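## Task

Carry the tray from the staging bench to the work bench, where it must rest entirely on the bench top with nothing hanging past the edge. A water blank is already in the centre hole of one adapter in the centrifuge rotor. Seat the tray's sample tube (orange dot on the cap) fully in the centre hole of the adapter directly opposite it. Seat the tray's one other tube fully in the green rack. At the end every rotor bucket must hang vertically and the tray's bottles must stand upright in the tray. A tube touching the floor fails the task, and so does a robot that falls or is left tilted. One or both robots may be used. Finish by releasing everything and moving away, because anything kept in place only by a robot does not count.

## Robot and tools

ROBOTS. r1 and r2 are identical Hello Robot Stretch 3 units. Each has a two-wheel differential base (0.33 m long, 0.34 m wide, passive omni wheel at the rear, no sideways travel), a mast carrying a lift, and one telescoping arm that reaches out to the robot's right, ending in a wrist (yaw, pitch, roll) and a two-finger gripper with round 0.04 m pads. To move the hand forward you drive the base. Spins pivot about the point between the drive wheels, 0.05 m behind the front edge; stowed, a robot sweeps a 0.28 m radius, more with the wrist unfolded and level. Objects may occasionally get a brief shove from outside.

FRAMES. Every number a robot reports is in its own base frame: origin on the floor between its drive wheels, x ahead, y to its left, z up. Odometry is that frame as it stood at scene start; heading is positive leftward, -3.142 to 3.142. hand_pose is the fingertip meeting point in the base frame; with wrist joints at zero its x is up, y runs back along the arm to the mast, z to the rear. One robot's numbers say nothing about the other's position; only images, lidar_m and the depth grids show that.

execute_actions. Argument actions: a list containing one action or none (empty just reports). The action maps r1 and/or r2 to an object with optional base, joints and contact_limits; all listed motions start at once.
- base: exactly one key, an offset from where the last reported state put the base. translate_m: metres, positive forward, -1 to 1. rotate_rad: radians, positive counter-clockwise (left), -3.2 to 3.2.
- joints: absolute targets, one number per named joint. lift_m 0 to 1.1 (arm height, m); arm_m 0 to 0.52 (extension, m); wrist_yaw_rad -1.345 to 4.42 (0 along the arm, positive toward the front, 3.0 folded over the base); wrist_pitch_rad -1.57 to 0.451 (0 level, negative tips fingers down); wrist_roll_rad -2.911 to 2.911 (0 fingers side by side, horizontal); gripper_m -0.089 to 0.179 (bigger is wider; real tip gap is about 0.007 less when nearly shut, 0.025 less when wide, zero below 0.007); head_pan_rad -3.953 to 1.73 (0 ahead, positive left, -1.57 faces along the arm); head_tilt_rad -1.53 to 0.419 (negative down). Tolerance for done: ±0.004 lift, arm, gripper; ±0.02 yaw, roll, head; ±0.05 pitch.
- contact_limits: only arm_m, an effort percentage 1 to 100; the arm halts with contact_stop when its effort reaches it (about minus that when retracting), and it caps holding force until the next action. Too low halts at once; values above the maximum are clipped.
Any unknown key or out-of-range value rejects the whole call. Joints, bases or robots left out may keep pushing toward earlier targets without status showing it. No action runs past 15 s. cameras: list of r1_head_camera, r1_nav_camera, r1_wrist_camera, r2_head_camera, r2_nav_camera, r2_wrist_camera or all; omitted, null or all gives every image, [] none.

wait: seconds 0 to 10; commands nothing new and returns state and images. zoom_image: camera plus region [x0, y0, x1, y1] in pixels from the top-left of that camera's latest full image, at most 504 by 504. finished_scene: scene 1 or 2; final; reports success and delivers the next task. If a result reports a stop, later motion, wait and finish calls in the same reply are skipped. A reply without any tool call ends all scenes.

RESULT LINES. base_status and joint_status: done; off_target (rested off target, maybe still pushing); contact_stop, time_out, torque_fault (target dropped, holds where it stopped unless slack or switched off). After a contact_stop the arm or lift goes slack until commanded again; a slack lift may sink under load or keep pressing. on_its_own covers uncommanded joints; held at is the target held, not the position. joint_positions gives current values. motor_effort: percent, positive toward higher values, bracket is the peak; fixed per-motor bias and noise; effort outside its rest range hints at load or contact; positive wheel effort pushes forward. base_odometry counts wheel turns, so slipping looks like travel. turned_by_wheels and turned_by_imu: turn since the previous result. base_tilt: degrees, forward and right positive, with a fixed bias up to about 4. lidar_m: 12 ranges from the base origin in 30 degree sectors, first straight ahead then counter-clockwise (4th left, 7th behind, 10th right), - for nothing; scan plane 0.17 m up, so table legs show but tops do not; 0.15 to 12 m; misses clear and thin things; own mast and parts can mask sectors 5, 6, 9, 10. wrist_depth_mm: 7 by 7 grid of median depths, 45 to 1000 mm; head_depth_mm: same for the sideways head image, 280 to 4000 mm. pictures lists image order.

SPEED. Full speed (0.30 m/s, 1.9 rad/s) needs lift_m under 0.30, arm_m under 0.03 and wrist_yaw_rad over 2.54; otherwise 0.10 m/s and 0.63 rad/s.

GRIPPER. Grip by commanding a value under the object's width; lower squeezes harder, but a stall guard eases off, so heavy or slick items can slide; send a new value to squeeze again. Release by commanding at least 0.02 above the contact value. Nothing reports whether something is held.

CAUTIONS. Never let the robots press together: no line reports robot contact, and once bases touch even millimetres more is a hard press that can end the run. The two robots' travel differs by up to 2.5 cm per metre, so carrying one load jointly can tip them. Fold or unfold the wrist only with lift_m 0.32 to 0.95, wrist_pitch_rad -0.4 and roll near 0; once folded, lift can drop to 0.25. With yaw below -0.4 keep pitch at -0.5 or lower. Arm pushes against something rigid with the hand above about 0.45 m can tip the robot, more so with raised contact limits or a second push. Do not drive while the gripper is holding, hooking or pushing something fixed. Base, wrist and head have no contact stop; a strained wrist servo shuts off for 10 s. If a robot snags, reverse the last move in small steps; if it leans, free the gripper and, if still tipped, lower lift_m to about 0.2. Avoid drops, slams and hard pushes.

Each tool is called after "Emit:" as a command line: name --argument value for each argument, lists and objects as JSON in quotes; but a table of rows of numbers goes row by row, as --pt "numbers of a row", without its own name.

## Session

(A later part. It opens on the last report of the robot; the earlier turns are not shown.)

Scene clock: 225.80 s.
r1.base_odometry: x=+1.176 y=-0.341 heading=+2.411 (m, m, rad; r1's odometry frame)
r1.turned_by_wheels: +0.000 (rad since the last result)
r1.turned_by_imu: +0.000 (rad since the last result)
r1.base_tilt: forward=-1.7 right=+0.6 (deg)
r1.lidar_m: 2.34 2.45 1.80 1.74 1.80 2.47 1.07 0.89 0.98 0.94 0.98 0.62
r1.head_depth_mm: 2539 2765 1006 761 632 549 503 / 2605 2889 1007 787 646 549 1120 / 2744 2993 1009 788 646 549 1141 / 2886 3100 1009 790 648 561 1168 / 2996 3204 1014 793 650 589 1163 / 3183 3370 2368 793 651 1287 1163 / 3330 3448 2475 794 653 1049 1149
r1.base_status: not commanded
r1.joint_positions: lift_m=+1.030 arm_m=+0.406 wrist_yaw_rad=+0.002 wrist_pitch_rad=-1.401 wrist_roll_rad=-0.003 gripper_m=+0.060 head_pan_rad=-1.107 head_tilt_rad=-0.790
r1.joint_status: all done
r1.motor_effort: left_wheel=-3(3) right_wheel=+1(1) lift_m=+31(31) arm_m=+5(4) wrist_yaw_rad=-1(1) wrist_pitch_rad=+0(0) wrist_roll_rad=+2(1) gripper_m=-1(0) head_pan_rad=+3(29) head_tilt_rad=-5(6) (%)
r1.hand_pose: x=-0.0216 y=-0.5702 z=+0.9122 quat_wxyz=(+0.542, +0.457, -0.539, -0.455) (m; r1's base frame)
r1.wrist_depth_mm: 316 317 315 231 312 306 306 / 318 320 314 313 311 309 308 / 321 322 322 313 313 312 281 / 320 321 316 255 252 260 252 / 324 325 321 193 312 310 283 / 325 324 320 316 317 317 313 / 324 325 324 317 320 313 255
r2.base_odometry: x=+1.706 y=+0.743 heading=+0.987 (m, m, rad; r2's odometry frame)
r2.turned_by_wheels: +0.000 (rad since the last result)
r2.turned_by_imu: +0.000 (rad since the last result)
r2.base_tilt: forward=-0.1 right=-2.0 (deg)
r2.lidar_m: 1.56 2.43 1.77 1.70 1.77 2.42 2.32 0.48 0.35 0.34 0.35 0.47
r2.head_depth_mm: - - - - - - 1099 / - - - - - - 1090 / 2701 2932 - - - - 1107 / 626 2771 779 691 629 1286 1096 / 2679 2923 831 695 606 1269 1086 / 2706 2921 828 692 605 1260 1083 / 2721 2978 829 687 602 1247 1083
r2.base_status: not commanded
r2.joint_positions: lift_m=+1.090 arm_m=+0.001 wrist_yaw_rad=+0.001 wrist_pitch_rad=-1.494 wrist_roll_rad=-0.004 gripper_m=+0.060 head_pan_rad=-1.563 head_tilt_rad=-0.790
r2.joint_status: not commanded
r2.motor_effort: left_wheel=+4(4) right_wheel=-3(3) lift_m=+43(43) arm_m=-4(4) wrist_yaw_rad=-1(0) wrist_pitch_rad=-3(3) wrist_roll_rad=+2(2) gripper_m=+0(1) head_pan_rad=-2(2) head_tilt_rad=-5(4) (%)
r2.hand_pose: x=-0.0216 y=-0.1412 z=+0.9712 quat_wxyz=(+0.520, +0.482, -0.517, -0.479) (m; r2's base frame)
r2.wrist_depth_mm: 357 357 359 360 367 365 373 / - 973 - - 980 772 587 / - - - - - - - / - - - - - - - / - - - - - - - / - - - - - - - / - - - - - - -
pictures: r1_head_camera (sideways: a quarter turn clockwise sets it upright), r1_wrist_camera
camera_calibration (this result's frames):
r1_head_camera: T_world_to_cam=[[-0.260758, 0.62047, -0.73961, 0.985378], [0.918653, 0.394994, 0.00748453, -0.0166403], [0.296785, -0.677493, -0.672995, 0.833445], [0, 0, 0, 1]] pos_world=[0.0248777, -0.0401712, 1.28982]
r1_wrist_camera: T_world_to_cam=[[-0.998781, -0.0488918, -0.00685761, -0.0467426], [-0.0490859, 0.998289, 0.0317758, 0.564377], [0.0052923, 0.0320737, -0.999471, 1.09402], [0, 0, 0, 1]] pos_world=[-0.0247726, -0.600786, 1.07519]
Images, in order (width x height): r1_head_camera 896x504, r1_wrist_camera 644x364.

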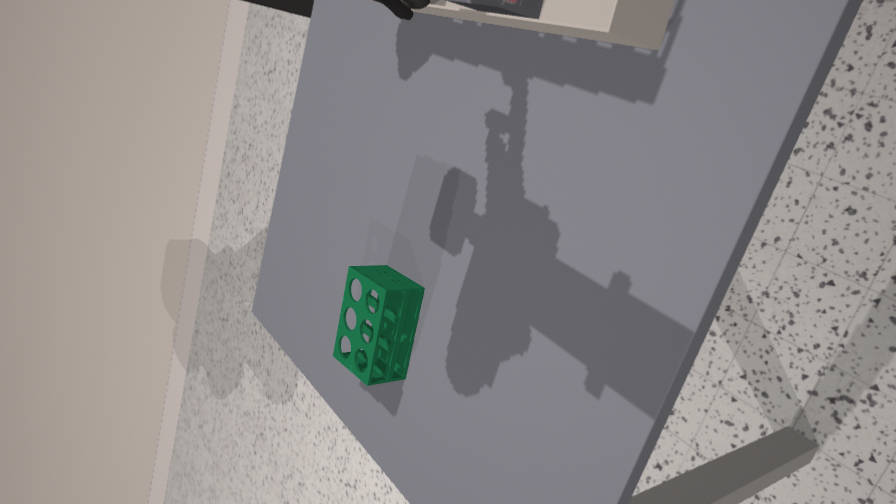

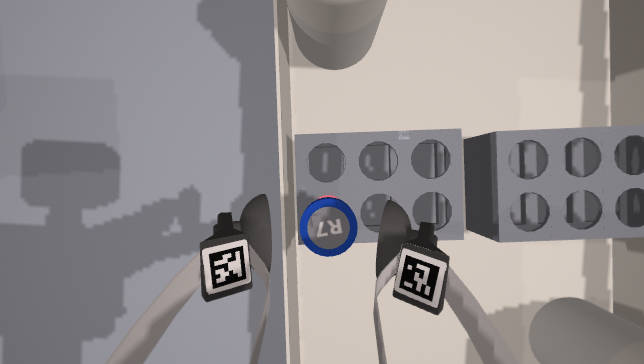

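Emit:
execute_actions --actions '[{"r1":{"base":{"translate_m":-0.003},"joints":{"lift_m":0.988,"arm_m":0.401,"head_pan_rad":-1.57}}}]' --cameras '["r1_wrist_camera"]'

Emit:
execute_actions --actions '[{"r1":{"joints":{"gripper_m":0.012}}}]' --cameras '[]'

Emit:
execute_actions --actions '[{"r1":{"joints":{"lift_m":1.098}}}]' --cameras '["r1_wrist_camera"]'

Emit:
execute_actions --actions '[{"r1":{"base":{"translate_m":0.36}}}]' --cameras '[]'

Emit:
execute_actions --actions '[{"r1":{"joints":{"lift_m":1.073,"arm_m":0.44}}}]' --cameras '["r1_wrist_camera","r1_head_camera"]'

Scene clock: 234.00 s.
r1.base_odometry: x=+1.178 y=-0.343 heading=+2.411 (m, m, rad; r1's odometry frame)
r1.turned_by_wheels: +0.000 (rad since the last result)
r1.turned_by_imu: -0.001 (rad since the last result)
r1.base_tilt: forward=-1.7 right=+0.5 (deg)
r1.lidar_m: 2.34 2.44 1.80 1.74 1.80 2.49 1.06 0.89 0.98 0.94 0.98 0.62
r1.head_depth_mm: 2535 - 981 727 610 548 1142 / 2467 2929 1007 739 604 549 1146 / - 2956 950 731 612 549 1145 / 2443 2838 804 719 632 549 1149 / 2499 2826 1012 790 648 550 1149 / 2586 2888 1013 795 649 551 1144 / 2578 2894 1018 791 650 552 1146
r1.base_status: done
r1.joint_positions: lift_m=+0.988 arm_m=+0.401 wrist_yaw_rad=+0.002 wrist_pitch_rad=-1.401 wrist_roll_rad=-0.003 gripper_m=+0.060 head_pan_rad=-1.563 head_tilt_rad=-0.790
r1.joint_status: all done
r1.motor_effort: left_wheel=-3(7) right_wheel=+2(3) lift_m=+30(32) arm_m=-4(4) wrist_yaw_rad=-1(1) wrist_pitch_rad=+0(0) wrist_roll_rad=+2(1) gripper_m=+0(1) head_pan_rad=-3(25) head_tilt_rad=-6(6) (%)
r1.hand_pose: x=-0.0216 y=-0.5659 z=+0.8703 quat_wxyz=(+0.542, +0.457, -0.539, -0.455) (m; r1's base frame)
r1.wrist_depth_mm: 275 275 273 242 267 265 264 / 277 277 273 268 270 268 267 / 276 276 274 261 240 231 238 / 277 277 275 211 227 217 209 / 277 279 278 149 242 234 238 / 280 279 278 274 271 272 271 / 282 278 279 274 273 274 247
r2.base_odometry: x=+1.706 y=+0.743 heading=+0.987 (m, m, rad; r2's odometry frame)
r2.turned_by_wheels: +0.000 (rad since the last result)
r2.turned_by_imu: +0.000 (rad since the last result)
r2.base_tilt: forward=-0.1 right=-2.0 (deg)
r2.lidar_m: 1.55 2.43 1.77 1.71 1.77 2.41 2.32 0.48 0.35 0.34 0.35 0.48
r2.head_depth_mm: - - - - - - 1092 / - - - - - - 1094 / 2653 2884 - - - - 1105 / 659 1074 782 691 630 1285 1103 / 2695 2912 833 694 605 1275 1087 / 2736 2937 827 692 604 1252 1079 / 2749 2940 827 688 602 1258 1086
r2.base_status: not commanded
r2.joint_positions: lift_m=+1.090 arm_m=+0.001 wrist_yaw_rad=+0.001 wrist_pitch_rad=-1.494 wrist_roll_rad=-0.004 gripper_m=+0.060 head_pan_rad=-1.563 head_tilt_rad=-0.790
r2.joint_status: not commanded
r2.motor_effort: left_wheel=+3(4) right_wheel=-3(3) lift_m=+43(43) arm_m=-4(4) wrist_yaw_rad=-1(1) wrist_pitch_rad=-3(3) wrist_roll_rad=+2(2) gripper_m=+1(1) head_pan_rad=-2(2) head_tilt_rad=-4(3) (%)
r2.hand_pose: x=-0.0216 y=-0.1412 z=+0.9712 quat_wxyz=(+0.520, +0.482, -0.517, -0.479) (m; r2's base frame)
r2.wrist_depth_mm: 357 357 361 362 367 373 366 / - 939 - - 934 768 593 / - - - - - - - / - - - - - - - / - - - - - - - / - - - - - - - / - - - - - - -
pictures: r1_wrist_camera
camera_calibration (this result's frames):
r1_wrist_camera: T_world_to_cam=[[-0.998781, -0.0488918, -0.00685762, -0.0468193], [-0.0490859, 0.998289, 0.0317759, 0.561397], [0.00529231, 0.0320738, -0.999471, 1.05191], [0, 0, 0, 1]] pos_world=[-0.0247726, -0.596465, 1.03319]
Images, in order (width x height): r1_wrist_camera 644x364.

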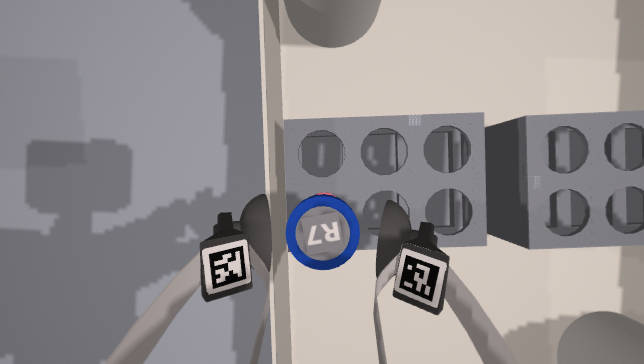

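Scene clock: 234.97 s.
r1.base_odometry: x=+1.178 y=-0.343 heading=+2.411 (m, m, rad; r1's odometry frame)
r1.turned_by_wheels: +0.000 (rad since the last result)
r1.turned_by_imu: +0.000 (rad since the last result)
r1.base_tilt: forward=-1.7 right=+0.6 (deg)
r1.lidar_m: 2.34 2.45 1.80 1.73 1.80 2.49 1.06 0.89 0.98 0.94 0.98 0.62
r1.head_depth_mm: 2523 - 984 724 610 548 1132 / 2458 2908 1006 736 604 549 1142 / - 2968 952 734 613 549 1143 / 2492 2875 808 718 632 549 1144 / 2513 2800 1015 789 651 550 1149 / 2566 2877 1017 794 651 551 1144 / 2568 2910 1019 794 653 552 1150
r1.base_status: not commanded
r1.joint_positions: lift_m=+0.988 arm_m=+0.401 wrist_yaw_rad=+0.002 wrist_pitch_rad=-1.401 wrist_roll_rad=-0.003 gripper_m=+0.012 head_pan_rad=-1.563 head_tilt_rad=-0.790
r1.joint_status: all done
r1.motor_effort: left_wheel=-3(3) right_wheel=+2(1) lift_m=+30(30) arm_m=-4(4) wrist_yaw_rad=-1(1) wrist_pitch_rad=+0(0) wrist_roll_rad=+1(1) gripper_m=-9(87) head_pan_rad=-3(2) head_tilt_rad=-6(7) (%)
r1.hand_pose: x=-0.0216 y=-0.5659 z=+0.8703 quat_wxyz=(+0.542, +0.457, -0.539, -0.455) (m; r1's base frame)
r1.wrist_depth_mm: 274 274 273 241 270 266 264 / 278 275 272 270 269 270 267 / 276 278 275 260 238 230 237 / 275 276 275 212 226 217 209 / 282 278 277 148 241 233 239 / 281 279 280 273 271 273 270 / 280 280 281 273 277 273 248
r2.base_odometry: x=+1.706 y=+0.743 heading=+0.987 (m, m, rad; r2's odometry frame)
r2.turned_by_wheels: +0.000 (rad since the last result)
r2.turned_by_imu: +0.000 (rad since the last result)
r2.base_tilt: forward=+0.1 right=-1.9 (deg)
r2.lidar_m: 1.55 2.44 1.78 1.71 1.77 2.41 2.32 0.48 0.35 0.34 0.35 0.48
r2.head_depth_mm: - - - - - - 1095 / - - - - - - 1092 / 2656 2940 - - - - 1110 / 656 1444 777 690 629 1282 1097 / 2719 2929 830 697 606 1273 1090 / 2707 2910 826 690 605 1254 1091 / 2724 2960 829 686 602 1254 1084
r2.base_status: not commanded
r2.joint_positions: lift_m=+1.090 arm_m=+0.001 wrist_yaw_rad=+0.001 wrist_pitch_rad=-1.494 wrist_roll_rad=-0.004 gripper_m=+0.060 head_pan_rad=-1.563 head_tilt_rad=-0.790
r2.joint_status: not commanded
r2.motor_effort: left_wheel=+4(3) right_wheel=-3(3) lift_m=+43(43) arm_m=-4(4) wrist_yaw_rad=-1(1) wrist_pitch_rad=-3(3) wrist_roll_rad=+1(2) gripper_m=+1(1) head_pan_rad=-2(2) head_tilt_rad=-4(5) (%)
r2.hand_pose: x=-0.0216 y=-0.1412 z=+0.9712 quat_wxyz=(+0.520, +0.482, -0.517, -0.479) (m; r2's base frame)
r2.wrist_depth_mm: 357 359 360 363 363 366 371 / - 942 - - 955 759 588 / - - - - - - - / - - - - - - - / - - - - - - - / - - - - - - - / - - - - - - -
pictures: none
No camera images: the call's "cameras" was empty. Leave "cameras" out to get every camera's image.

Scene clock: 236.80 s.
r1.base_odometry: x=+1.178 y=-0.343 heading=+2.411 (m, m, rad; r1's odometry frame)
r1.turned_by_wheels: +0.000 (rad since the last result)
r1.turned_by_imu: +0.000 (rad since the last result)
r1.base_tilt: forward=-1.7 right=+0.7 (deg)
r1.lidar_m: 2.34 2.45 1.80 1.74 1.81 2.49 1.06 0.89 0.98 0.94 0.98 0.62
r1.head_depth_mm: 2589 2854 998 724 611 548 1139 / 2588 2917 1007 736 605 550 1141 / 2598 2936 1007 731 611 550 1146 / - 2948 783 723 632 550 1143 / 2512 2794 1018 793 649 550 1141 / 2593 2867 1018 793 650 551 1146 / 2585 2903 1019 795 651 553 1145
r1.base_status: not commanded
r1.joint_positions: lift_m=+1.098 arm_m=+0.401 wrist_yaw_rad=+0.002 wrist_pitch_rad=-1.401 wrist_roll_rad=-0.003 gripper_m=+0.012 head_pan_rad=-1.563 head_tilt_rad=-0.790
r1.joint_status: all done
r1.motor_effort: left_wheel=-3(3) right_wheel=+1(2) lift_m=+38(41) arm_m=-4(4) wrist_yaw_rad=-1(1) wrist_pitch_rad=+0(0) wrist_roll_rad=+2(1) gripper_m=-9(10) head_pan_rad=-3(3) head_tilt_rad=-6(7) (%)
r1.hand_pose: x=-0.0216 y=-0.5659 z=+0.9799 quat_wxyz=(+0.542, +0.457, -0.539, -0.455) (m; r1's base frame)
r1.wrist_depth_mm: 387 386 385 249 380 376 352 / 388 384 386 378 377 375 355 / 389 385 382 390 380 377 340 / 389 393 390 361 334 320 320 / 386 391 388 148 380 382 358 / 395 390 393 387 383 385 344 / 398 396 395 385 384 342 253
r2.base_odometry: x=+1.706 y=+0.743 heading=+0.987 (m, m, rad; r2's odometry frame)
r2.turned_by_wheels: +0.000 (rad since the last result)
r2.turned_by_imu: +0.000 (rad since the last result)
r2.base_tilt: forward=+0.0 right=-2.1 (deg)
r2.lidar_m: 1.56 2.44 1.77 1.70 1.77 2.41 2.32 0.48 0.35 0.34 0.35 0.48
r2.head_depth_mm: - - - - - - 1097 / - - - - - - 1095 / 2666 2893 - - - - 1109 / 1305 2783 780 691 630 1286 1100 / 2686 2887 831 693 604 1265 1087 / 2688 2924 829 690 604 1252 1085 / 2728 2935 828 687 602 1258 1076
r2.base_status: not commanded
r2.joint_positions: lift_m=+1.090 arm_m=+0.001 wrist_yaw_rad=+0.001 wrist_pitch_rad=-1.494 wrist_roll_rad=-0.004 gripper_m=+0.060 head_pan_rad=-1.563 head_tilt_rad=-0.790
r2.joint_status: not commanded
r2.motor_effort: left_wheel=+3(4) right_wheel=-2(3) lift_m=+43(43) arm_m=-4(4) wrist_yaw_rad=-1(1) wrist_pitch_rad=-3(3) wrist_roll_rad=+2(2) gripper_m=+1(1) head_pan_rad=-2(2) head_tilt_rad=-4(5) (%)
r2.hand_pose: x=-0.0216 y=-0.1412 z=+0.9712 quat_wxyz=(+0.520, +0.482, -0.517, -0.479) (m; r2's base frame)
r2.wrist_depth_mm: 353 355 362 365 364 367 372 / - 968 - - 967 785 595 / - - - - - - - / - - - - - - - / - - - - - - - / - - - - - - - / - - - - - - -
pictures: r1_wrist_camera
camera_calibration (this result's frames):
r1_wrist_camera: T_world_to_cam=[[-0.998781, -0.0488924, -0.00685756, -0.0460678], [-0.0490865, 0.998289, 0.0317759, 0.557913], [0.00529222, 0.0320738, -0.999471, 1.1615], [0, 0, 0, 1]] pos_world=[-0.0247725, -0.596464, 1.14285]
Images, in order (width x height): r1_wrist_camera 644x364.

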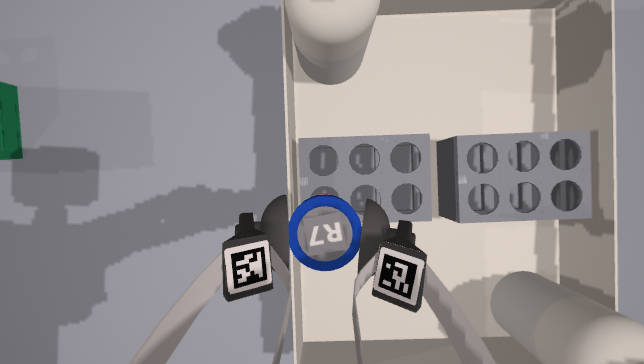

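Scene clock: 241.97 s.
r1.base_odometry: x=+0.910 y=-0.103 heading=+2.411 (m, m, rad; r1's odometry frame)
r1.turned_by_wheels: +0.000 (rad since the last result)
r1.turned_by_imu: -0.001 (rad since the last result)
r1.base_tilt: forward=-1.6 right=+0.7 (deg)
r1.lidar_m: 1.98 2.45 1.80 1.73 1.80 2.49 1.24 1.25 0.98 0.95 0.35 2.17
r1.head_depth_mm: 2564 2896 1004 784 646 548 1152 / 2536 2856 1004 787 648 548 1160 / 2576 2919 1008 788 646 549 1160 / - 2916 939 749 648 549 1144 / 2571 2880 1014 748 648 550 1148 / 2582 2914 1016 793 650 551 800 / 2590 2882 2479 1821 650 551 1104
r1.base_status: done
r1.joint_positions: lift_m=+1.098 arm_m=+0.401 wrist_yaw_rad=+0.002 wrist_pitch_rad=-1.401 wrist_roll_rad=-0.003 gripper_m=+0.012 head_pan_rad=-1.563 head_tilt_rad=-0.790
r1.joint_status: not commanded
r1.motor_effort: left_wheel=-3(4) right_wheel=+2(5) lift_m=+39(38) arm_m=-4(4) wrist_yaw_rad=-1(1) wrist_pitch_rad=+0(0) wrist_roll_rad=+2(1) gripper_m=-10(10) head_pan_rad=-3(3) head_tilt_rad=-6(6) (%)
r1.hand_pose: x=-0.0216 y=-0.5659 z=+0.9799 quat_wxyz=(+0.542, +0.457, -0.539, -0.455) (m; r1's base frame)
r1.wrist_depth_mm: - 388 383 379 385 385 377 / - 388 384 383 379 381 373 / - 389 362 380 388 383 381 / - 389 396 386 385 386 380 / - 397 394 148 389 384 382 / - 390 396 391 388 385 388 / - 394 396 388 389 389 384
r2.base_odometry: x=+1.706 y=+0.743 heading=+0.987 (m, m, rad; r2's odometry frame)
r2.turned_by_wheels: +0.000 (rad since the last result)
r2.turned_by_imu: +0.000 (rad since the last result)
r2.base_tilt: forward=-0.1 right=-2.1 (deg)
r2.lidar_m: 1.56 2.43 1.78 1.71 1.77 2.42 2.32 0.48 0.35 0.34 0.35 0.48
r2.head_depth_mm: - - - - - - 1094 / - - - - - - 1092 / 2703 2887 - - - - 1109 / 2700 2881 835 690 630 1289 1099 / 2706 2923 832 695 606 1266 1083 / 2704 2909 828 691 605 1257 1083 / 2712 2938 827 690 602 1248 1083
r2.base_status: not commanded
r2.joint_positions: lift_m=+1.090 arm_m=+0.001 wrist_yaw_rad=+0.001 wrist_pitch_rad=-1.494 wrist_roll_rad=-0.004 gripper_m=+0.060 head_pan_rad=-1.563 head_tilt_rad=-0.790
r2.joint_status: not commanded
r2.motor_effort: left_wheel=+4(4) right_wheel=-3(3) lift_m=+43(43) arm_m=-4(4) wrist_yaw_rad=-1(1) wrist_pitch_rad=-3(3) wrist_roll_rad=+2(2) gripper_m=+1(1) head_pan_rad=-2(2) head_tilt_rad=-3(4) (%)
r2.hand_pose: x=-0.0216 y=-0.1412 z=+0.9712 quat_wxyz=(+0.520, +0.482, -0.517, -0.479) (m; r2's base frame)
r2.wrist_depth_mm: 353 354 363 366 363 370 372 / - 927 - - 962 766 595 / - - - - - - - / - - - - - - - / - - - - - - - / - - - - - - - / - - - - - - -
pictures: none
No camera images: the call's "cameras" was empty. Leave "cameras" out to get every camera's image.

Scene clock: 243.30 s.
r1.base_odometry: x=+0.910 y=-0.103 heading=+2.411 (m, m, rad; r1's odometry frame)
r1.turned_by_wheels: +0.000 (rad since the last result)
r1.turned_by_imu: +0.000 (rad since the last result)
r1.base_tilt: forward=-1.3 right=+0.5 (deg)
r1.lidar_m: 1.98 2.44 1.80 1.73 1.80 2.48 1.24 1.25 0.98 0.95 0.35 2.17
r1.head_depth_mm: 2582 2858 1007 787 644 549 1156 / 2549 2884 1009 785 647 549 1160 / 2665 2903 1008 789 647 548 1164 / - 2933 939 749 648 550 1134 / 2580 2941 1015 748 650 551 1143 / 2552 2897 1015 795 649 551 803 / 2569 2884 2461 1809 650 552 1106
r1.base_status: not commanded
r1.joint_positions: lift_m=+1.073 arm_m=+0.440 wrist_yaw_rad=+0.002 wrist_pitch_rad=-1.401 wrist_roll_rad=-0.003 gripper_m=+0.012 head_pan_rad=-1.563 head_tilt_rad=-0.790
r1.joint_status: all done
r1.motor_effort: left_wheel=-3(3) right_wheel=+1(1) lift_m=+29(31) arm_m=+4(6) wrist_yaw_rad=-1(1) wrist_pitch_rad=+0(0) wrist_roll_rad=+1(2) gripper_m=-8(10) head_pan_rad=-3(3) head_tilt_rad=-6(7) (%)
r1.hand_pose: x=-0.0216 y=-0.6042 z=+0.9553 quat_wxyz=(+0.542, +0.457, -0.539, -0.455) (m; r1's base frame)
r1.wrist_depth_mm: - 364 357 360 356 358 351 / - 364 360 360 359 357 350 / - 365 355 358 361 356 356 / - 366 304 358 357 357 353 / - 363 366 148 358 357 358 / - 369 365 363 365 362 365 / - 369 369 366 361 365 359
r2.base_odometry: x=+1.706 y=+0.743 heading=+0.987 (m, m, rad; r2's odometry frame)
r2.turned_by_wheels: +0.000 (rad since the last result)
r2.turned_by_imu: +0.000 (rad since the last result)
r2.base_tilt: forward=-0.1 right=-1.9 (deg)
r2.lidar_m: 1.56 2.43 1.77 1.70 1.77 2.41 2.32 0.48 0.35 0.34 0.35 0.48
r2.head_depth_mm: - - - - - - 1095 / - - - - - - 1093 / 2684 2920 - - - - 1110 / 2673 2926 834 690 630 1285 1097 / 2701 2911 830 695 607 1270 1083 / 2669 2898 827 692 602 1253 1080 / 2749 2931 828 688 603 1251 1082
r2.base_status: not commanded
r2.joint_positions: lift_m=+1.090 arm_m=+0.001 wrist_yaw_rad=+0.001 wrist_pitch_rad=-1.494 wrist_roll_rad=-0.004 gripper_m=+0.060 head_pan_rad=-1.563 head_tilt_rad=-0.790
r2.joint_status: not commanded
r2.motor_effort: left_wheel=+4(4) right_wheel=-3(2) lift_m=+43(43) arm_m=-4(4) wrist_yaw_rad=-1(1) wrist_pitch_rad=-3(3) wrist_roll_rad=+2(2) gripper_m=+1(1) head_pan_rad=-2(2) head_tilt_rad=-4(4) (%)
r2.hand_pose: x=-0.0216 y=-0.1412 z=+0.9712 quat_wxyz=(+0.520, +0.482, -0.517, -0.479) (m; r2's base frame)
r2.wrist_depth_mm: 353 358 359 362 366 368 370 / - 968 - - 961 775 593 / - - - - - - - / - - - - - - - / - - - - - - - / - - - - - - - / - - - - - - -
pictures: r1_head_camera (sideways: a quarter turn clockwise sets it upright), r1_wrist_camera
camera_calibration (this result's frames):
r1_head_camera: T_world_to_cam=[[0.0389211, 0.671911, -0.739609, 0.983549], [0.99874, -0.0496144, 0.00748447, -0.0171287], [-0.0316664, -0.738969, -0.672995, 0.83545], [0, 0, 0, 1]] pos_world=[0.00528206, -0.0443357, 1.28982]
r1_wrist_camera: T_world_to_cam=[[-0.998781, -0.0488918, -0.00685765, -0.0481101], [-0.0490859, 0.998289, 0.0317759, 0.596953], [0.00529233, 0.0320738, -0.999471, 1.13809], [0, 0, 0, 1]] pos_world=[-0.0247726, -0.634787, 1.11819]
Images, in order (width x height): r1_head_camera 896x504, r1_wrist_camera 644x364.

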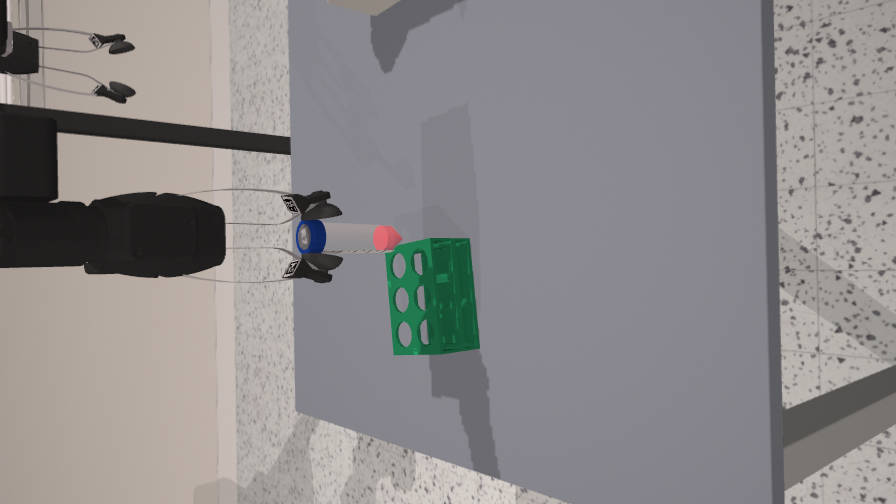

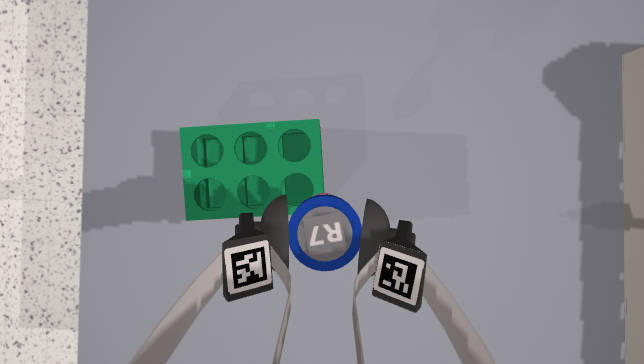

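Hole (297,189) → target (322,200): +0.022 x, arm +0.010.

Emit:
execute_actions --actions '[{"r1":{"base":{"translate_m":0.022},"joints":{"arm_m":0.45}}}]' --cameras '["r1_wrist_camera"]'

Emit:
execute_actions --actions '[{"r1":{"joints":{"lift_m":1.03}}}]' --cameras '["r1_wrist_camera","r1_head_camera"]'

Scene clock: 247.23 s.
r1.base_odometry: x=+0.893 y=-0.088 heading=+2.411 (m, m, rad; r1's odometry frame)
r1.turned_by_wheels: +0.000 (rad since the last result)
r1.turned_by_imu: -0.001 (rad since the last result)
r1.base_tilt: forward=-1.7 right=+0.6 (deg)
r1.lidar_m: 1.96 2.44 1.79 1.73 1.80 2.49 1.26 1.27 0.98 0.94 0.34 2.15
r1.head_depth_mm: 2552 2892 1007 786 646 548 1160 / 2479 2834 1008 787 647 549 1169 / 2642 2926 995 789 648 550 1160 / - 2947 939 748 649 550 1146 / 2587 2894 1017 759 650 550 1144 / 2582 2882 1055 794 652 551 751 / 2569 2929 2444 1939 669 552 1129
r1.base_status: done
r1.joint_positions: lift_m=+1.073 arm_m=+0.450 wrist_yaw_rad=+0.002 wrist_pitch_rad=-1.401 wrist_roll_rad=-0.003 gripper_m=+0.012 head_pan_rad=-1.563 head_tilt_rad=-0.790
r1.joint_status: all done
r1.motor_effort: left_wheel=-3(2) right_wheel=+1(4) lift_m=+29(29) arm_m=+5(5) wrist_yaw_rad=-1(1) wrist_pitch_rad=+0(0) wrist_roll_rad=+2(1) gripper_m=-9(9) head_pan_rad=-3(3) head_tilt_rad=-7(6) (%)
r1.hand_pose: x=-0.0216 y=-0.6142 z=+0.9553 quat_wxyz=(+0.542, +0.457, -0.539, -0.455) (m; r1's base frame)
r1.wrist_depth_mm: - 363 359 358 355 351 352 / - 363 358 354 357 357 356 / - 363 366 359 354 357 353 / - 364 357 351 358 358 357 / - 369 367 148 362 360 361 / - 369 366 364 361 363 361 / - 369 365 368 366 363 362
r2.base_odometry: x=+1.706 y=+0.743 heading=+0.987 (m, m, rad; r2's odometry frame)
r2.turned_by_wheels: +0.000 (rad since the last result)
r2.turned_by_imu: +0.000 (rad since the last result)
r2.base_tilt: forward=-0.1 right=-1.9 (deg)
r2.lidar_m: 1.55 2.42 1.78 1.71 1.76 2.41 2.32 0.48 0.35 0.34 0.35 0.48
r2.head_depth_mm: - - - - - - 1092 / - - - - - - 1090 / 2659 2877 - - - - 1108 / 2671 2867 835 690 629 1289 1096 / 2697 2959 833 697 607 1276 1088 / 2705 2936 826 689 604 1263 1084 / 2729 2937 831 690 602 1250 1086
r2.base_status: not commanded
r2.joint_positions: lift_m=+1.090 arm_m=+0.001 wrist_yaw_rad=+0.001 wrist_pitch_rad=-1.494 wrist_roll_rad=-0.004 gripper_m=+0.060 head_pan_rad=-1.563 head_tilt_rad=-0.790
r2.joint_status: not commanded
r2.motor_effort: left_wheel=+3(4) right_wheel=-3(3) lift_m=+43(43) arm_m=-4(4) wrist_yaw_rad=-1(1) wrist_pitch_rad=-3(3) wrist_roll_rad=+2(2) gripper_m=+1(1) head_pan_rad=-2(2) head_tilt_rad=-3(4) (%)
r2.hand_pose: x=-0.0216 y=-0.1412 z=+0.9712 quat_wxyz=(+0.520, +0.482, -0.517, -0.479) (m; r2's base frame)
r2.wrist_depth_mm: 356 357 361 363 366 367 373 / - 944 - - 951 771 592 / - - - - - - - / - - - - - - - / - - - - - - - / - - - - - - - / - - - - - - -
pictures: r1_wrist_camera
camera_calibration (this result's frames):
r1_wrist_camera: T_world_to_cam=[[-0.998781, -0.0488918, -0.00685764, -0.0485991], [-0.0490859, 0.998289, 0.0317759, 0.606938], [0.00529232, 0.0320738, -0.999471, 1.13841], [0, 0, 0, 1]] pos_world=[-0.0247726, -0.644788, 1.11819]
Images, in order (width x height): r1_wrist_camera 644x364.

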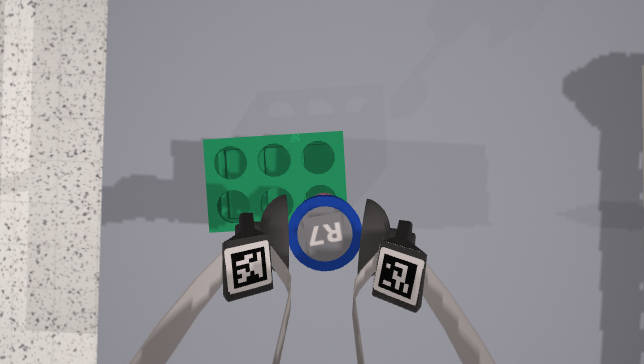

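Scene clock: 248.43 s.
r1.base_odometry: x=+0.893 y=-0.088 heading=+2.411 (m, m, rad; r1's odometry frame)
r1.turned_by_wheels: +0.000 (rad since the last result)
r1.turned_by_imu: +0.000 (rad since the last result)
r1.base_tilt: forward=-1.7 right=+0.5 (deg)
r1.lidar_m: 1.96 2.44 1.80 1.73 1.80 2.48 1.26 1.27 0.98 0.95 0.34 2.15
r1.head_depth_mm: - 2906 1004 786 646 548 1160 / 1284 2838 1005 788 648 549 1164 / - 2915 1010 788 647 548 1165 / 2598 - 1010 746 647 550 1138 / 2586 2909 1016 760 652 551 1147 / 2581 2922 1059 793 653 552 752 / 2559 2888 2466 1930 669 551 1124
r1.base_status: not commanded
r1.joint_positions: lift_m=+1.030 arm_m=+0.450 wrist_yaw_rad=+0.002 wrist_pitch_rad=-1.401 wrist_roll_rad=-0.003 gripper_m=+0.012 head_pan_rad=-1.563 head_tilt_rad=-0.790
r1.joint_status: all done
r1.motor_effort: left_wheel=-3(3) right_wheel=+2(1) lift_m=+31(32) arm_m=+4(4) wrist_yaw_rad=-1(1) wrist_pitch_rad=+0(0) wrist_roll_rad=+1(1) gripper_m=-10(9) head_pan_rad=-3(3) head_tilt_rad=-6(7) (%)
r1.hand_pose: x=-0.0216 y=-0.6142 z=+0.9122 quat_wxyz=(+0.542, +0.457, -0.539, -0.455) (m; r1's base frame)
r1.wrist_depth_mm: - 318 313 317 311 312 310 / - 316 317 314 311 314 311 / - 320 313 314 315 313 313 / - 318 257 258 315 313 314 / - 321 316 148 314 314 316 / - 321 323 318 318 316 314 / - 323 326 324 321 318 316
r2.base_odometry: x=+1.706 y=+0.743 heading=+0.987 (m, m, rad; r2's odometry frame)
r2.turned_by_wheels: +0.000 (rad since the last result)
r2.turned_by_imu: +0.000 (rad since the last result)
r2.base_tilt: forward=+0.0 right=-1.9 (deg)
r2.lidar_m: 1.56 2.43 1.78 1.71 1.77 2.41 2.31 0.48 0.35 0.34 0.35 0.48
r2.head_depth_mm: - - - - - - 1096 / - - - - - - 1092 / 2686 2891 - - - - 1109 / 2695 2881 832 691 630 1287 1092 / 2706 2919 829 696 606 1272 1087 / 2730 2906 828 691 604 1254 1081 / 2715 2956 830 685 603 1256 1082
r2.base_status: not commanded
r2.joint_positions: lift_m=+1.090 arm_m=+0.001 wrist_yaw_rad=+0.001 wrist_pitch_rad=-1.494 wrist_roll_rad=-0.004 gripper_m=+0.060 head_pan_rad=-1.563 head_tilt_rad=-0.790
r2.joint_status: not commanded
r2.motor_effort: left_wheel=+4(3) right_wheel=-2(3) lift_m=+43(43) arm_m=-4(4) wrist_yaw_rad=-1(2) wrist_pitch_rad=-3(3) wrist_roll_rad=+2(2) gripper_m=+1(1) head_pan_rad=-2(3) head_tilt_rad=-4(4) (%)
r2.hand_pose: x=-0.0216 y=-0.1412 z=+0.9712 quat_wxyz=(+0.520, +0.482, -0.517, -0.479) (m; r2's base frame)
r2.wrist_depth_mm: 359 360 363 365 366 369 368 / - 923 - - 957 771 587 / - - - - - - - / - - - - - - - / - - - - - - - / - - - - - - - / - - - - - - -
pictures: r1_head_camera (sideways: a quarter turn clockwise sets it upright), r1_wrist_camera
camera_calibration (this result's frames):
r1_head_camera: T_world_to_cam=[[0.0389328, 0.67191, -0.739609, 0.983549], [0.99874, -0.0496318, 0.00748447, -0.0171287], [-0.0316792, -0.738968, -0.672995, 0.83545], [0, 0, 0, 1]] pos_world=[0.00528129, -0.0443357, 1.28982]
r1_wrist_camera: T_world_to_cam=[[-0.998781, -0.048892, -0.00685765, -0.0488941], [-0.0490861, 0.998289, 0.0317758, 0.608305], [0.00529233, 0.0320737, -0.999471, 1.09542], [0, 0, 0, 1]] pos_world=[-0.0247726, -0.644789, 1.07518]
Images, in order (width x height): r1_head_camera 896x504, r1_wrist_camera 644x364.

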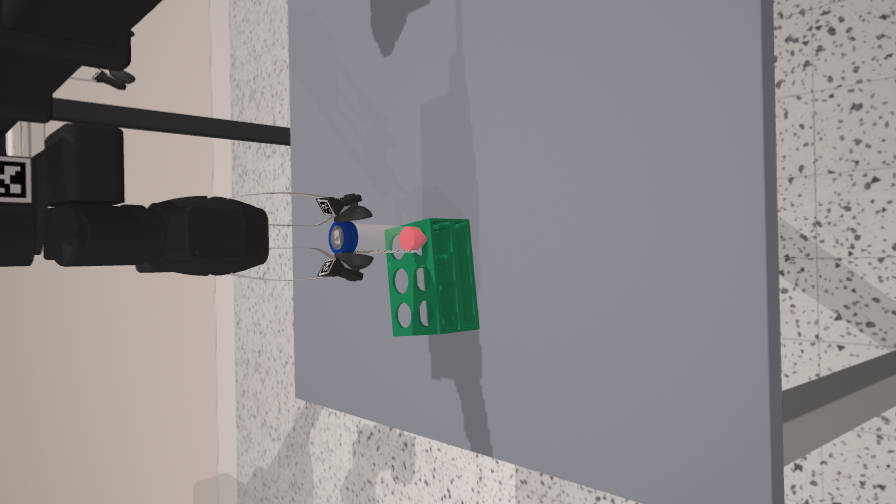

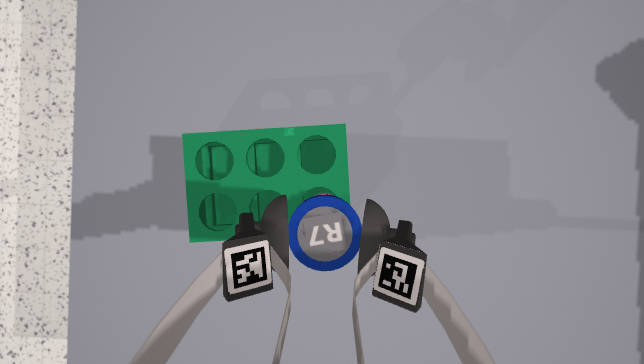

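Emit:
execute_actions --actions '[{"r1":{"joints":{"lift_m":0.988}}}]' --cameras '["r1_head_camera"]'

Emit:
execute_actions --actions '[{"r1":{"joints":{"gripper_m":0.055}}}]' --cameras '[]'

Emit:
execute_actions --actions '[{"r1":{"joints":{"lift_m":1.06}}}]' --cameras '[]'

Emit:
execute_actions --actions '[{"r1":{"joints":{"arm_m":0.05}}}]' --cameras '["r1_head_camera","r1_nav_camera"]'

Scene clock: 253.47 s.
r1.base_odometry: x=+0.893 y=-0.088 heading=+2.411 (m, m, rad; r1's odometry frame)
r1.turned_by_wheels: +0.000 (rad since the last result)
r1.turned_by_imu: +0.000 (rad since the last result)
r1.base_tilt: forward=-1.6 right=+0.6 (deg)
r1.lidar_m: 1.96 2.44 1.80 1.73 1.80 2.48 1.25 1.27 0.98 0.94 0.34 2.15
r1.head_depth_mm: 2493 - 982 788 646 548 1154 / 2486 2821 1007 787 646 549 1162 / - 2951 1011 788 649 548 1163 / 2507 2852 971 743 648 550 1143 / 2588 2907 1010 760 649 549 1146 / 2586 2892 1055 792 651 550 753 / 2583 2914 2491 1924 669 553 1126
r1.base_status: not commanded
r1.joint_positions: lift_m=+0.988 arm_m=+0.450 wrist_yaw_rad=+0.002 wrist_pitch_rad=-1.401 wrist_roll_rad=-0.003 gripper_m=+0.012 head_pan_rad=-1.563 head_tilt_rad=-0.790
r1.joint_status: all done
r1.motor_effort: left_wheel=-3(3) right_wheel=+1(2) lift_m=+30(30) arm_m=+4(4) wrist_yaw_rad=-1(1) wrist_pitch_rad=+0(0) wrist_roll_rad=+1(1) gripper_m=-9(9) head_pan_rad=-3(3) head_tilt_rad=-4(6) (%)
r1.hand_pose: x=-0.0216 y=-0.6142 z=+0.8703 quat_wxyz=(+0.542, +0.457, -0.539, -0.455) (m; r1's base frame)
r1.wrist_depth_mm: 277 273 272 270 270 267 267 / 275 275 272 274 272 271 267 / 276 277 271 246 273 268 268 / 279 278 216 214 275 272 270 / 278 278 247 148 275 273 274 / 281 279 279 277 276 274 272 / 280 282 278 279 275 277 273
r2.base_odometry: x=+1.706 y=+0.743 heading=+0.987 (m, m, rad; r2's odometry frame)
r2.turned_by_wheels: +0.000 (rad since the last result)
r2.turned_by_imu: +0.000 (rad since the last result)
r2.base_tilt: forward=-0.1 right=-2.1 (deg)
r2.lidar_m: 1.56 2.43 1.78 1.71 1.77 2.42 2.31 0.48 0.35 0.34 0.35 0.48
r2.head_depth_mm: - - - - - - 1092 / - - - - - - 1098 / 2701 2938 - - - - 1109 / 2682 2883 838 692 628 1288 1099 / 2679 2913 832 694 605 1267 1083 / 2714 2947 826 691 605 1256 1082 / 2758 2929 829 687 603 1248 1083
r2.base_status: not commanded
r2.joint_positions: lift_m=+1.090 arm_m=+0.001 wrist_yaw_rad=+0.001 wrist_pitch_rad=-1.494 wrist_roll_rad=-0.004 gripper_m=+0.060 head_pan_rad=-1.563 head_tilt_rad=-0.790
r2.joint_status: not commanded
r2.motor_effort: left_wheel=+4(4) right_wheel=-3(2) lift_m=+43(43) arm_m=-4(4) wrist_yaw_rad=-1(2) wrist_pitch_rad=-3(3) wrist_roll_rad=+2(2) gripper_m=+1(1) head_pan_rad=-3(2) head_tilt_rad=-5(4) (%)
r2.hand_pose: x=-0.0216 y=-0.1412 z=+0.9712 quat_wxyz=(+0.520, +0.482, -0.517, -0.479) (m; r2's base frame)
r2.wrist_depth_mm: 355 358 362 361 367 367 374 / - 952 - - 957 762 588 / - - - - - - - / - - - - - - - / - - - - - - - / - - - - - - - / - - - - - - -
pictures: r1_head_camera (sideways: a quarter turn clockwise sets it upright)
camera_calibration (this result's frames):
r1_head_camera: T_world_to_cam=[[0.0389328, 0.67191, -0.739609, 0.983549], [0.99874, -0.0496319, 0.00748447, -0.0171287], [-0.0316793, -0.738968, -0.672995, 0.83545], [0, 0, 0, 1]] pos_world=[0.00528128, -0.0443357, 1.28982]
Images, in order (width x height): r1_head_camera 896x504.

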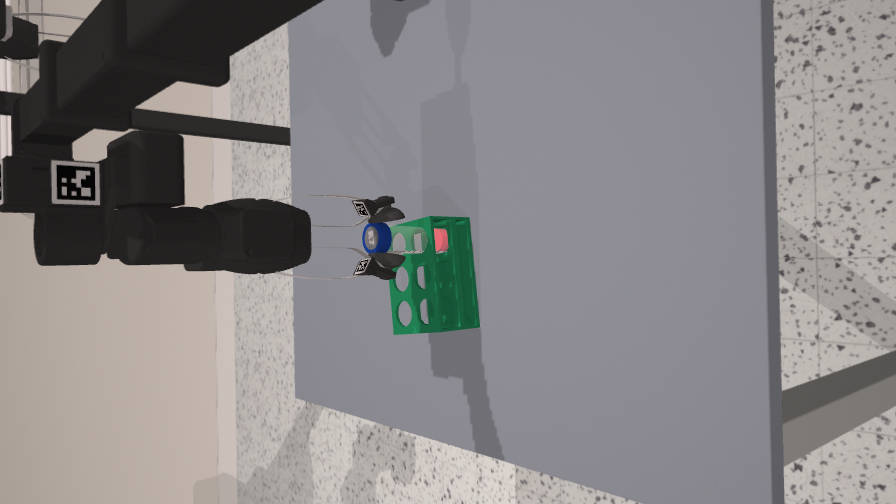

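Scene clock: 254.37 s.
r1.base_odometry: x=+0.893 y=-0.088 heading=+2.411 (m, m, rad; r1's odometry frame)
r1.turned_by_wheels: +0.000 (rad since the last result)
r1.turned_by_imu: +0.000 (rad since the last result)
r1.base_tilt: forward=-1.7 right=+0.7 (deg)
r1.lidar_m: 1.96 2.44 1.80 1.73 1.81 2.48 1.26 1.27 0.98 0.95 0.34 2.16
r1.head_depth_mm: 2495 - 986 784 647 548 1164 / 2454 2882 1007 789 646 549 1166 / - 2917 1009 788 647 550 1158 / 2545 2852 974 746 649 550 1145 / 2578 2922 1012 761 650 550 1138 / 2606 2873 1058 794 650 551 750 / 2555 2900 2474 1937 671 552 1123
r1.base_status: not commanded
r1.joint_positions: lift_m=+0.988 arm_m=+0.450 wrist_yaw_rad=+0.002 wrist_pitch_rad=-1.401 wrist_roll_rad=-0.003 gripper_m=+0.055 head_pan_rad=-1.563 head_tilt_rad=-0.790
r1.joint_status: all done
r1.motor_effort: left_wheel=-3(3) right_wheel=+1(1) lift_m=+30(29) arm_m=+4(4) wrist_yaw_rad=-1(0) wrist_pitch_rad=+0(0) wrist_roll_rad=+1(1) gripper_m=-1(83) head_pan_rad=-3(3) head_tilt_rad=-5(6) (%)
r1.hand_pose: x=-0.0216 y=-0.6142 z=+0.8703 quat_wxyz=(+0.542, +0.457, -0.539, -0.455) (m; r1's base frame)
r1.wrist_depth_mm: 275 274 272 270 270 269 270 / 276 275 273 271 273 270 269 / 279 276 270 244 274 270 270 / 279 277 215 214 273 271 272 / 276 281 247 152 273 273 271 / 281 277 279 276 276 273 275 / 282 281 279 277 276 273 276
r2.base_odometry: x=+1.706 y=+0.743 heading=+0.987 (m, m, rad; r2's odometry frame)
r2.turned_by_wheels: +0.000 (rad since the last result)
r2.turned_by_imu: +0.000 (rad since the last result)
r2.base_tilt: forward=-0.1 right=-2.0 (deg)
r2.lidar_m: 1.55 2.43 1.77 1.71 1.77 2.41 2.32 0.48 0.35 0.34 0.35 0.48
r2.head_depth_mm: - - - - - - 1092 / - - - - - - 1096 / 2685 2908 - - - - 1110 / 2693 2929 832 691 629 1289 1097 / 2688 2907 833 695 607 1270 1079 / 2708 2944 827 690 603 1252 1082 / 2705 2944 827 686 605 1244 1084
r2.base_status: not commanded
r2.joint_positions: lift_m=+1.090 arm_m=+0.001 wrist_yaw_rad=+0.001 wrist_pitch_rad=-1.494 wrist_roll_rad=-0.004 gripper_m=+0.060 head_pan_rad=-1.563 head_tilt_rad=-0.790
r2.joint_status: not commanded
r2.motor_effort: left_wheel=+4(3) right_wheel=-3(3) lift_m=+43(43) arm_m=-4(4) wrist_yaw_rad=-1(1) wrist_pitch_rad=-3(3) wrist_roll_rad=+2(2) gripper_m=+1(1) head_pan_rad=-2(2) head_tilt_rad=-4(5) (%)
r2.hand_pose: x=-0.0216 y=-0.1412 z=+0.9712 quat_wxyz=(+0.520, +0.482, -0.517, -0.479) (m; r2's base frame)
r2.wrist_depth_mm: 354 353 361 360 367 371 372 / - 941 - - 961 765 589 / - - - - - - - / - - - - - - - / - - - - - - - / - - - - - - - / - - - - - - -
pictures: none
No camera images: the call's "cameras" was empty. Leave "cameras" out to get every camera's image.

Scene clock: 255.87 s.
r1.base_odometry: x=+0.893 y=-0.088 heading=+2.411 (m, m, rad; r1's odometry frame)
r1.turned_by_wheels: +0.000 (rad since the last result)
r1.turned_by_imu: +0.000 (rad since the last result)
r1.base_tilt: forward=-1.6 right=+0.6 (deg)
r1.lidar_m: 1.96 2.45 1.79 1.73 1.80 2.47 1.26 1.27 0.98 0.95 0.34 2.16
r1.head_depth_mm: 2649 2877 1003 786 646 547 1160 / 1290 2818 1009 787 647 549 1162 / 2679 2925 1011 787 648 549 1158 / - 2930 1010 746 647 550 1139 / 2573 2912 1011 758 648 551 1139 / 2566 2898 1061 793 650 551 754 / 2602 2910 2472 1932 669 552 1122
r1.base_status: not commanded
r1.joint_positions: lift_m=+1.060 arm_m=+0.450 wrist_yaw_rad=+0.002 wrist_pitch_rad=-1.401 wrist_roll_rad=-0.003 gripper_m=+0.055 head_pan_rad=-1.563 head_tilt_rad=-0.790
r1.joint_status: all done
r1.motor_effort: left_wheel=-3(3) right_wheel=+2(1) lift_m=+39(41) arm_m=+4(4) wrist_yaw_rad=-1(1) wrist_pitch_rad=+0(0) wrist_roll_rad=+1(1) gripper_m=+0(0) head_pan_rad=-3(4) head_tilt_rad=-6(7) (%)
r1.hand_pose: x=-0.0216 y=-0.6142 z=+0.9419 quat_wxyz=(+0.542, +0.457, -0.539, -0.455) (m; r1's base frame)
r1.wrist_depth_mm: - 351 350 342 344 340 340 / - 348 345 345 346 344 339 / - 346 345 346 347 340 342 / - 354 318 287 344 344 348 / - 351 353 354 345 346 347 / - 356 350 353 351 348 349 / - 356 353 352 350 348 345
r2.base_odometry: x=+1.706 y=+0.743 heading=+0.987 (m, m, rad; r2's odometry frame)
r2.turned_by_wheels: +0.000 (rad since the last result)
r2.turned_by_imu: +0.000 (rad since the last result)
r2.base_tilt: forward=-0.2 right=-2.0 (deg)
r2.lidar_m: 1.56 2.42 1.77 1.71 1.77 2.41 2.32 0.48 0.35 0.34 0.35 0.48
r2.head_depth_mm: - - - - - - 1099 / - - - - - - 1090 / 2679 2906 - - - - 1107 / 2688 2907 834 691 630 1299 1098 / 2704 2919 831 693 606 1268 1089 / 2712 2942 824 692 604 1257 1085 / 2727 2938 829 689 602 1250 1088
r2.base_status: not commanded
r2.joint_positions: lift_m=+1.090 arm_m=+0.001 wrist_yaw_rad=+0.001 wrist_pitch_rad=-1.494 wrist_roll_rad=-0.004 gripper_m=+0.060 head_pan_rad=-1.563 head_tilt_rad=-0.790
r2.joint_status: not commanded
r2.motor_effort: left_wheel=+4(4) right_wheel=-2(3) lift_m=+43(43) arm_m=-4(4) wrist_yaw_rad=+0(1) wrist_pitch_rad=-3(3) wrist_roll_rad=+2(2) gripper_m=+1(1) head_pan_rad=-2(3) head_tilt_rad=-3(3) (%)
r2.hand_pose: x=-0.0216 y=-0.1412 z=+0.9712 quat_wxyz=(+0.520, +0.482, -0.517, -0.479) (m; r2's base frame)
r2.wrist_depth_mm: 357 359 362 362 367 367 372 / - 937 - - 970 766 583 / - - - - - - - / - - - - - - - / - - - - - - - / - - - - - - - / - - - - - - -
pictures: none
No camera images: the call's "cameras" was empty. Leave "cameras" out to get every camera's image.

Scene clock: 260.00 s.
r1.base_odometry: x=+0.893 y=-0.088 heading=+2.411 (m, m, rad; r1's odometry frame)
r1.turned_by_wheels: +0.000 (rad since the last result)
r1.turned_by_imu: +0.000 (rad since the last result)
r1.base_tilt: forward=-1.7 right=+0.6 (deg)
r1.lidar_m: 1.95 2.44 1.79 1.73 1.80 2.48 1.26 1.27 0.98 0.95 0.34 2.14
r1.head_depth_mm: - - - - 646 548 1159 / - - - - - 535 1162 / - - - - - 526 1164 / 2582 2907 1056 748 - 532 1143 / 2562 2904 1014 762 651 551 1149 / 2593 2922 1062 792 650 552 753 / 2550 2915 2474 1924 669 552 1123
r1.base_status: not commanded
r1.joint_positions: lift_m=+1.060 arm_m=+0.050 wrist_yaw_rad=+0.002 wrist_pitch_rad=-1.401 wrist_roll_rad=-0.003 gripper_m=+0.055 head_pan_rad=-1.563 head_tilt_rad=-0.790
r1.joint_status: all done
r1.motor_effort: left_wheel=-3(3) right_wheel=+2(1) lift_m=+39(38) arm_m=-4(6) wrist_yaw_rad=-1(1) wrist_pitch_rad=+0(0) wrist_roll_rad=+2(2) gripper_m=+1(0) head_pan_rad=-3(3) head_tilt_rad=-6(6) (%)
r1.hand_pose: x=-0.0216 y=-0.2149 z=+0.9419 quat_wxyz=(+0.542, +0.457, -0.539, -0.455) (m; r1's base frame)
r1.wrist_depth_mm: - 345 341 344 340 342 336 / - 347 344 347 344 346 345 / - 354 350 349 345 343 342 / - - - - - - - / - - - - - - - / - - - - - - - / - - - - - - -
r2.base_odometry: x=+1.706 y=+0.743 heading=+0.987 (m, m, rad; r2's odometry frame)
r2.turned_by_wheels: +0.000 (rad since the last result)
r2.turned_by_imu: +0.000 (rad since the last result)
r2.base_tilt: forward=+0.0 right=-1.9 (deg)
r2.lidar_m: 1.55 2.43 1.78 1.71 1.77 2.42 2.32 0.48 0.35 0.34 0.35 0.48
r2.head_depth_mm: - - - - - - 1094 / - - - - - - 1093 / 2667 2902 - - - - 1108 / 2665 2889 833 691 629 1281 1095 / 2721 2905 833 696 605 1271 1087 / 2715 2934 828 692 605 1254 1081 / 2748 2927 831 687 602 1259 1086
r2.base_status: not commanded
r2.joint_positions: lift_m=+1.090 arm_m=+0.001 wrist_yaw_rad=+0.001 wrist_pitch_rad=-1.494 wrist_roll_rad=-0.004 gripper_m=+0.060 head_pan_rad=-1.563 head_tilt_rad=-0.790
r2.joint_status: not commanded
r2.motor_effort: left_wheel=+4(3) right_wheel=-2(3) lift_m=+43(43) arm_m=-4(4) wrist_yaw_rad=-1(1) wrist_pitch_rad=-3(3) wrist_roll_rad=+2(2) gripper_m=+1(1) head_pan_rad=-2(2) head_tilt_rad=-4(3) (%)
r2.hand_pose: x=-0.0216 y=-0.1412 z=+0.9712 quat_wxyz=(+0.520, +0.482, -0.517, -0.479) (m; r2's base frame)
r2.wrist_depth_mm: 357 362 361 363 368 370 374 / - 948 - - 976 768 586 / - - - - - - - / - - - - - - - / - - - - - - - / - - - - - - - / - - - - - - -
pictures: r1_head_camera (sideways: a quarter turn clockwise sets it upright), r1_nav_camera (sideways: a quarter turn counterclockwise sets it upright)
camera_calibration (this result's frames):
r1_head_camera: T_world_to_cam=[[0.0389942, 0.671909, -0.739606, 0.983545], [0.998735, -0.0497233, 0.00748425, -0.0171284], [-0.0317469, -0.738963, -0.672998, 0.835454], [0, 0, 0, 1]] pos_world=[0.00527723, -0.0443355, 1.28982]
r1_nav_camera: T_world_to_cam=[[0.0357151, -0.692799, 0.720246, -0.90103], [-0.99797, -0.0627541, -0.010876, 0.0674961], [0.0527333, -0.718395, -0.693634, 0.85399], [0, 0, 0, 1]] pos_world=[0.0545058, -0.00649501, 1.24205]
Images, in order (width x height): r1_head_camera 896x504, r1_nav_camera 672x504.

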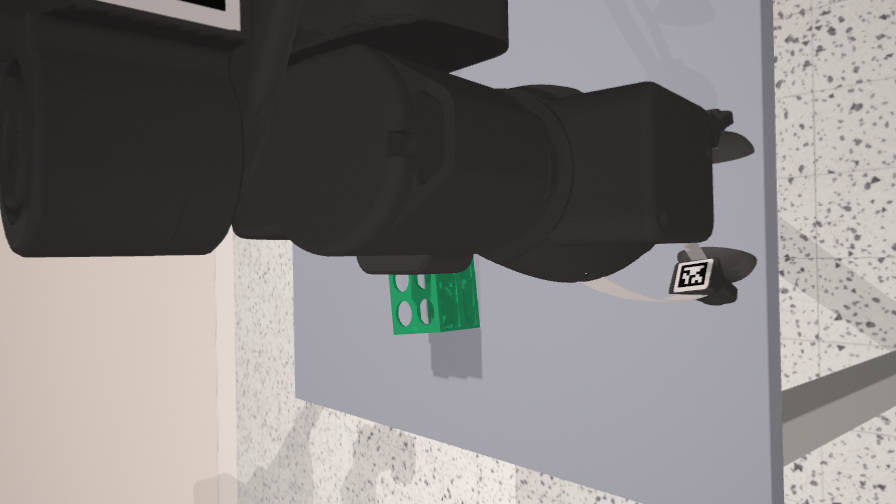

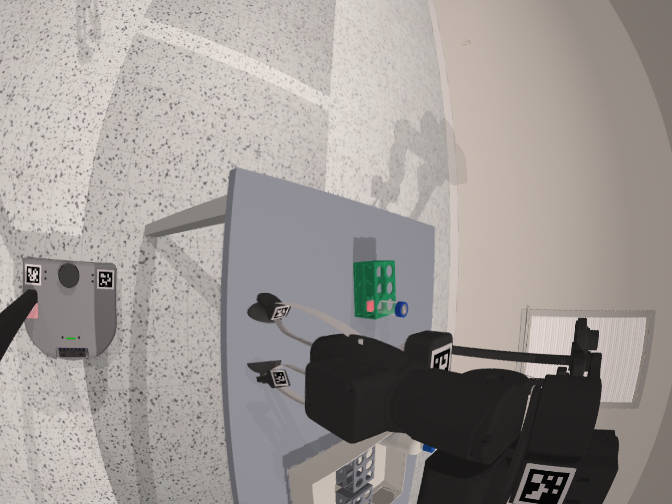

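Emit:
finished_scene --scene 2

The scene is finished: the task was done.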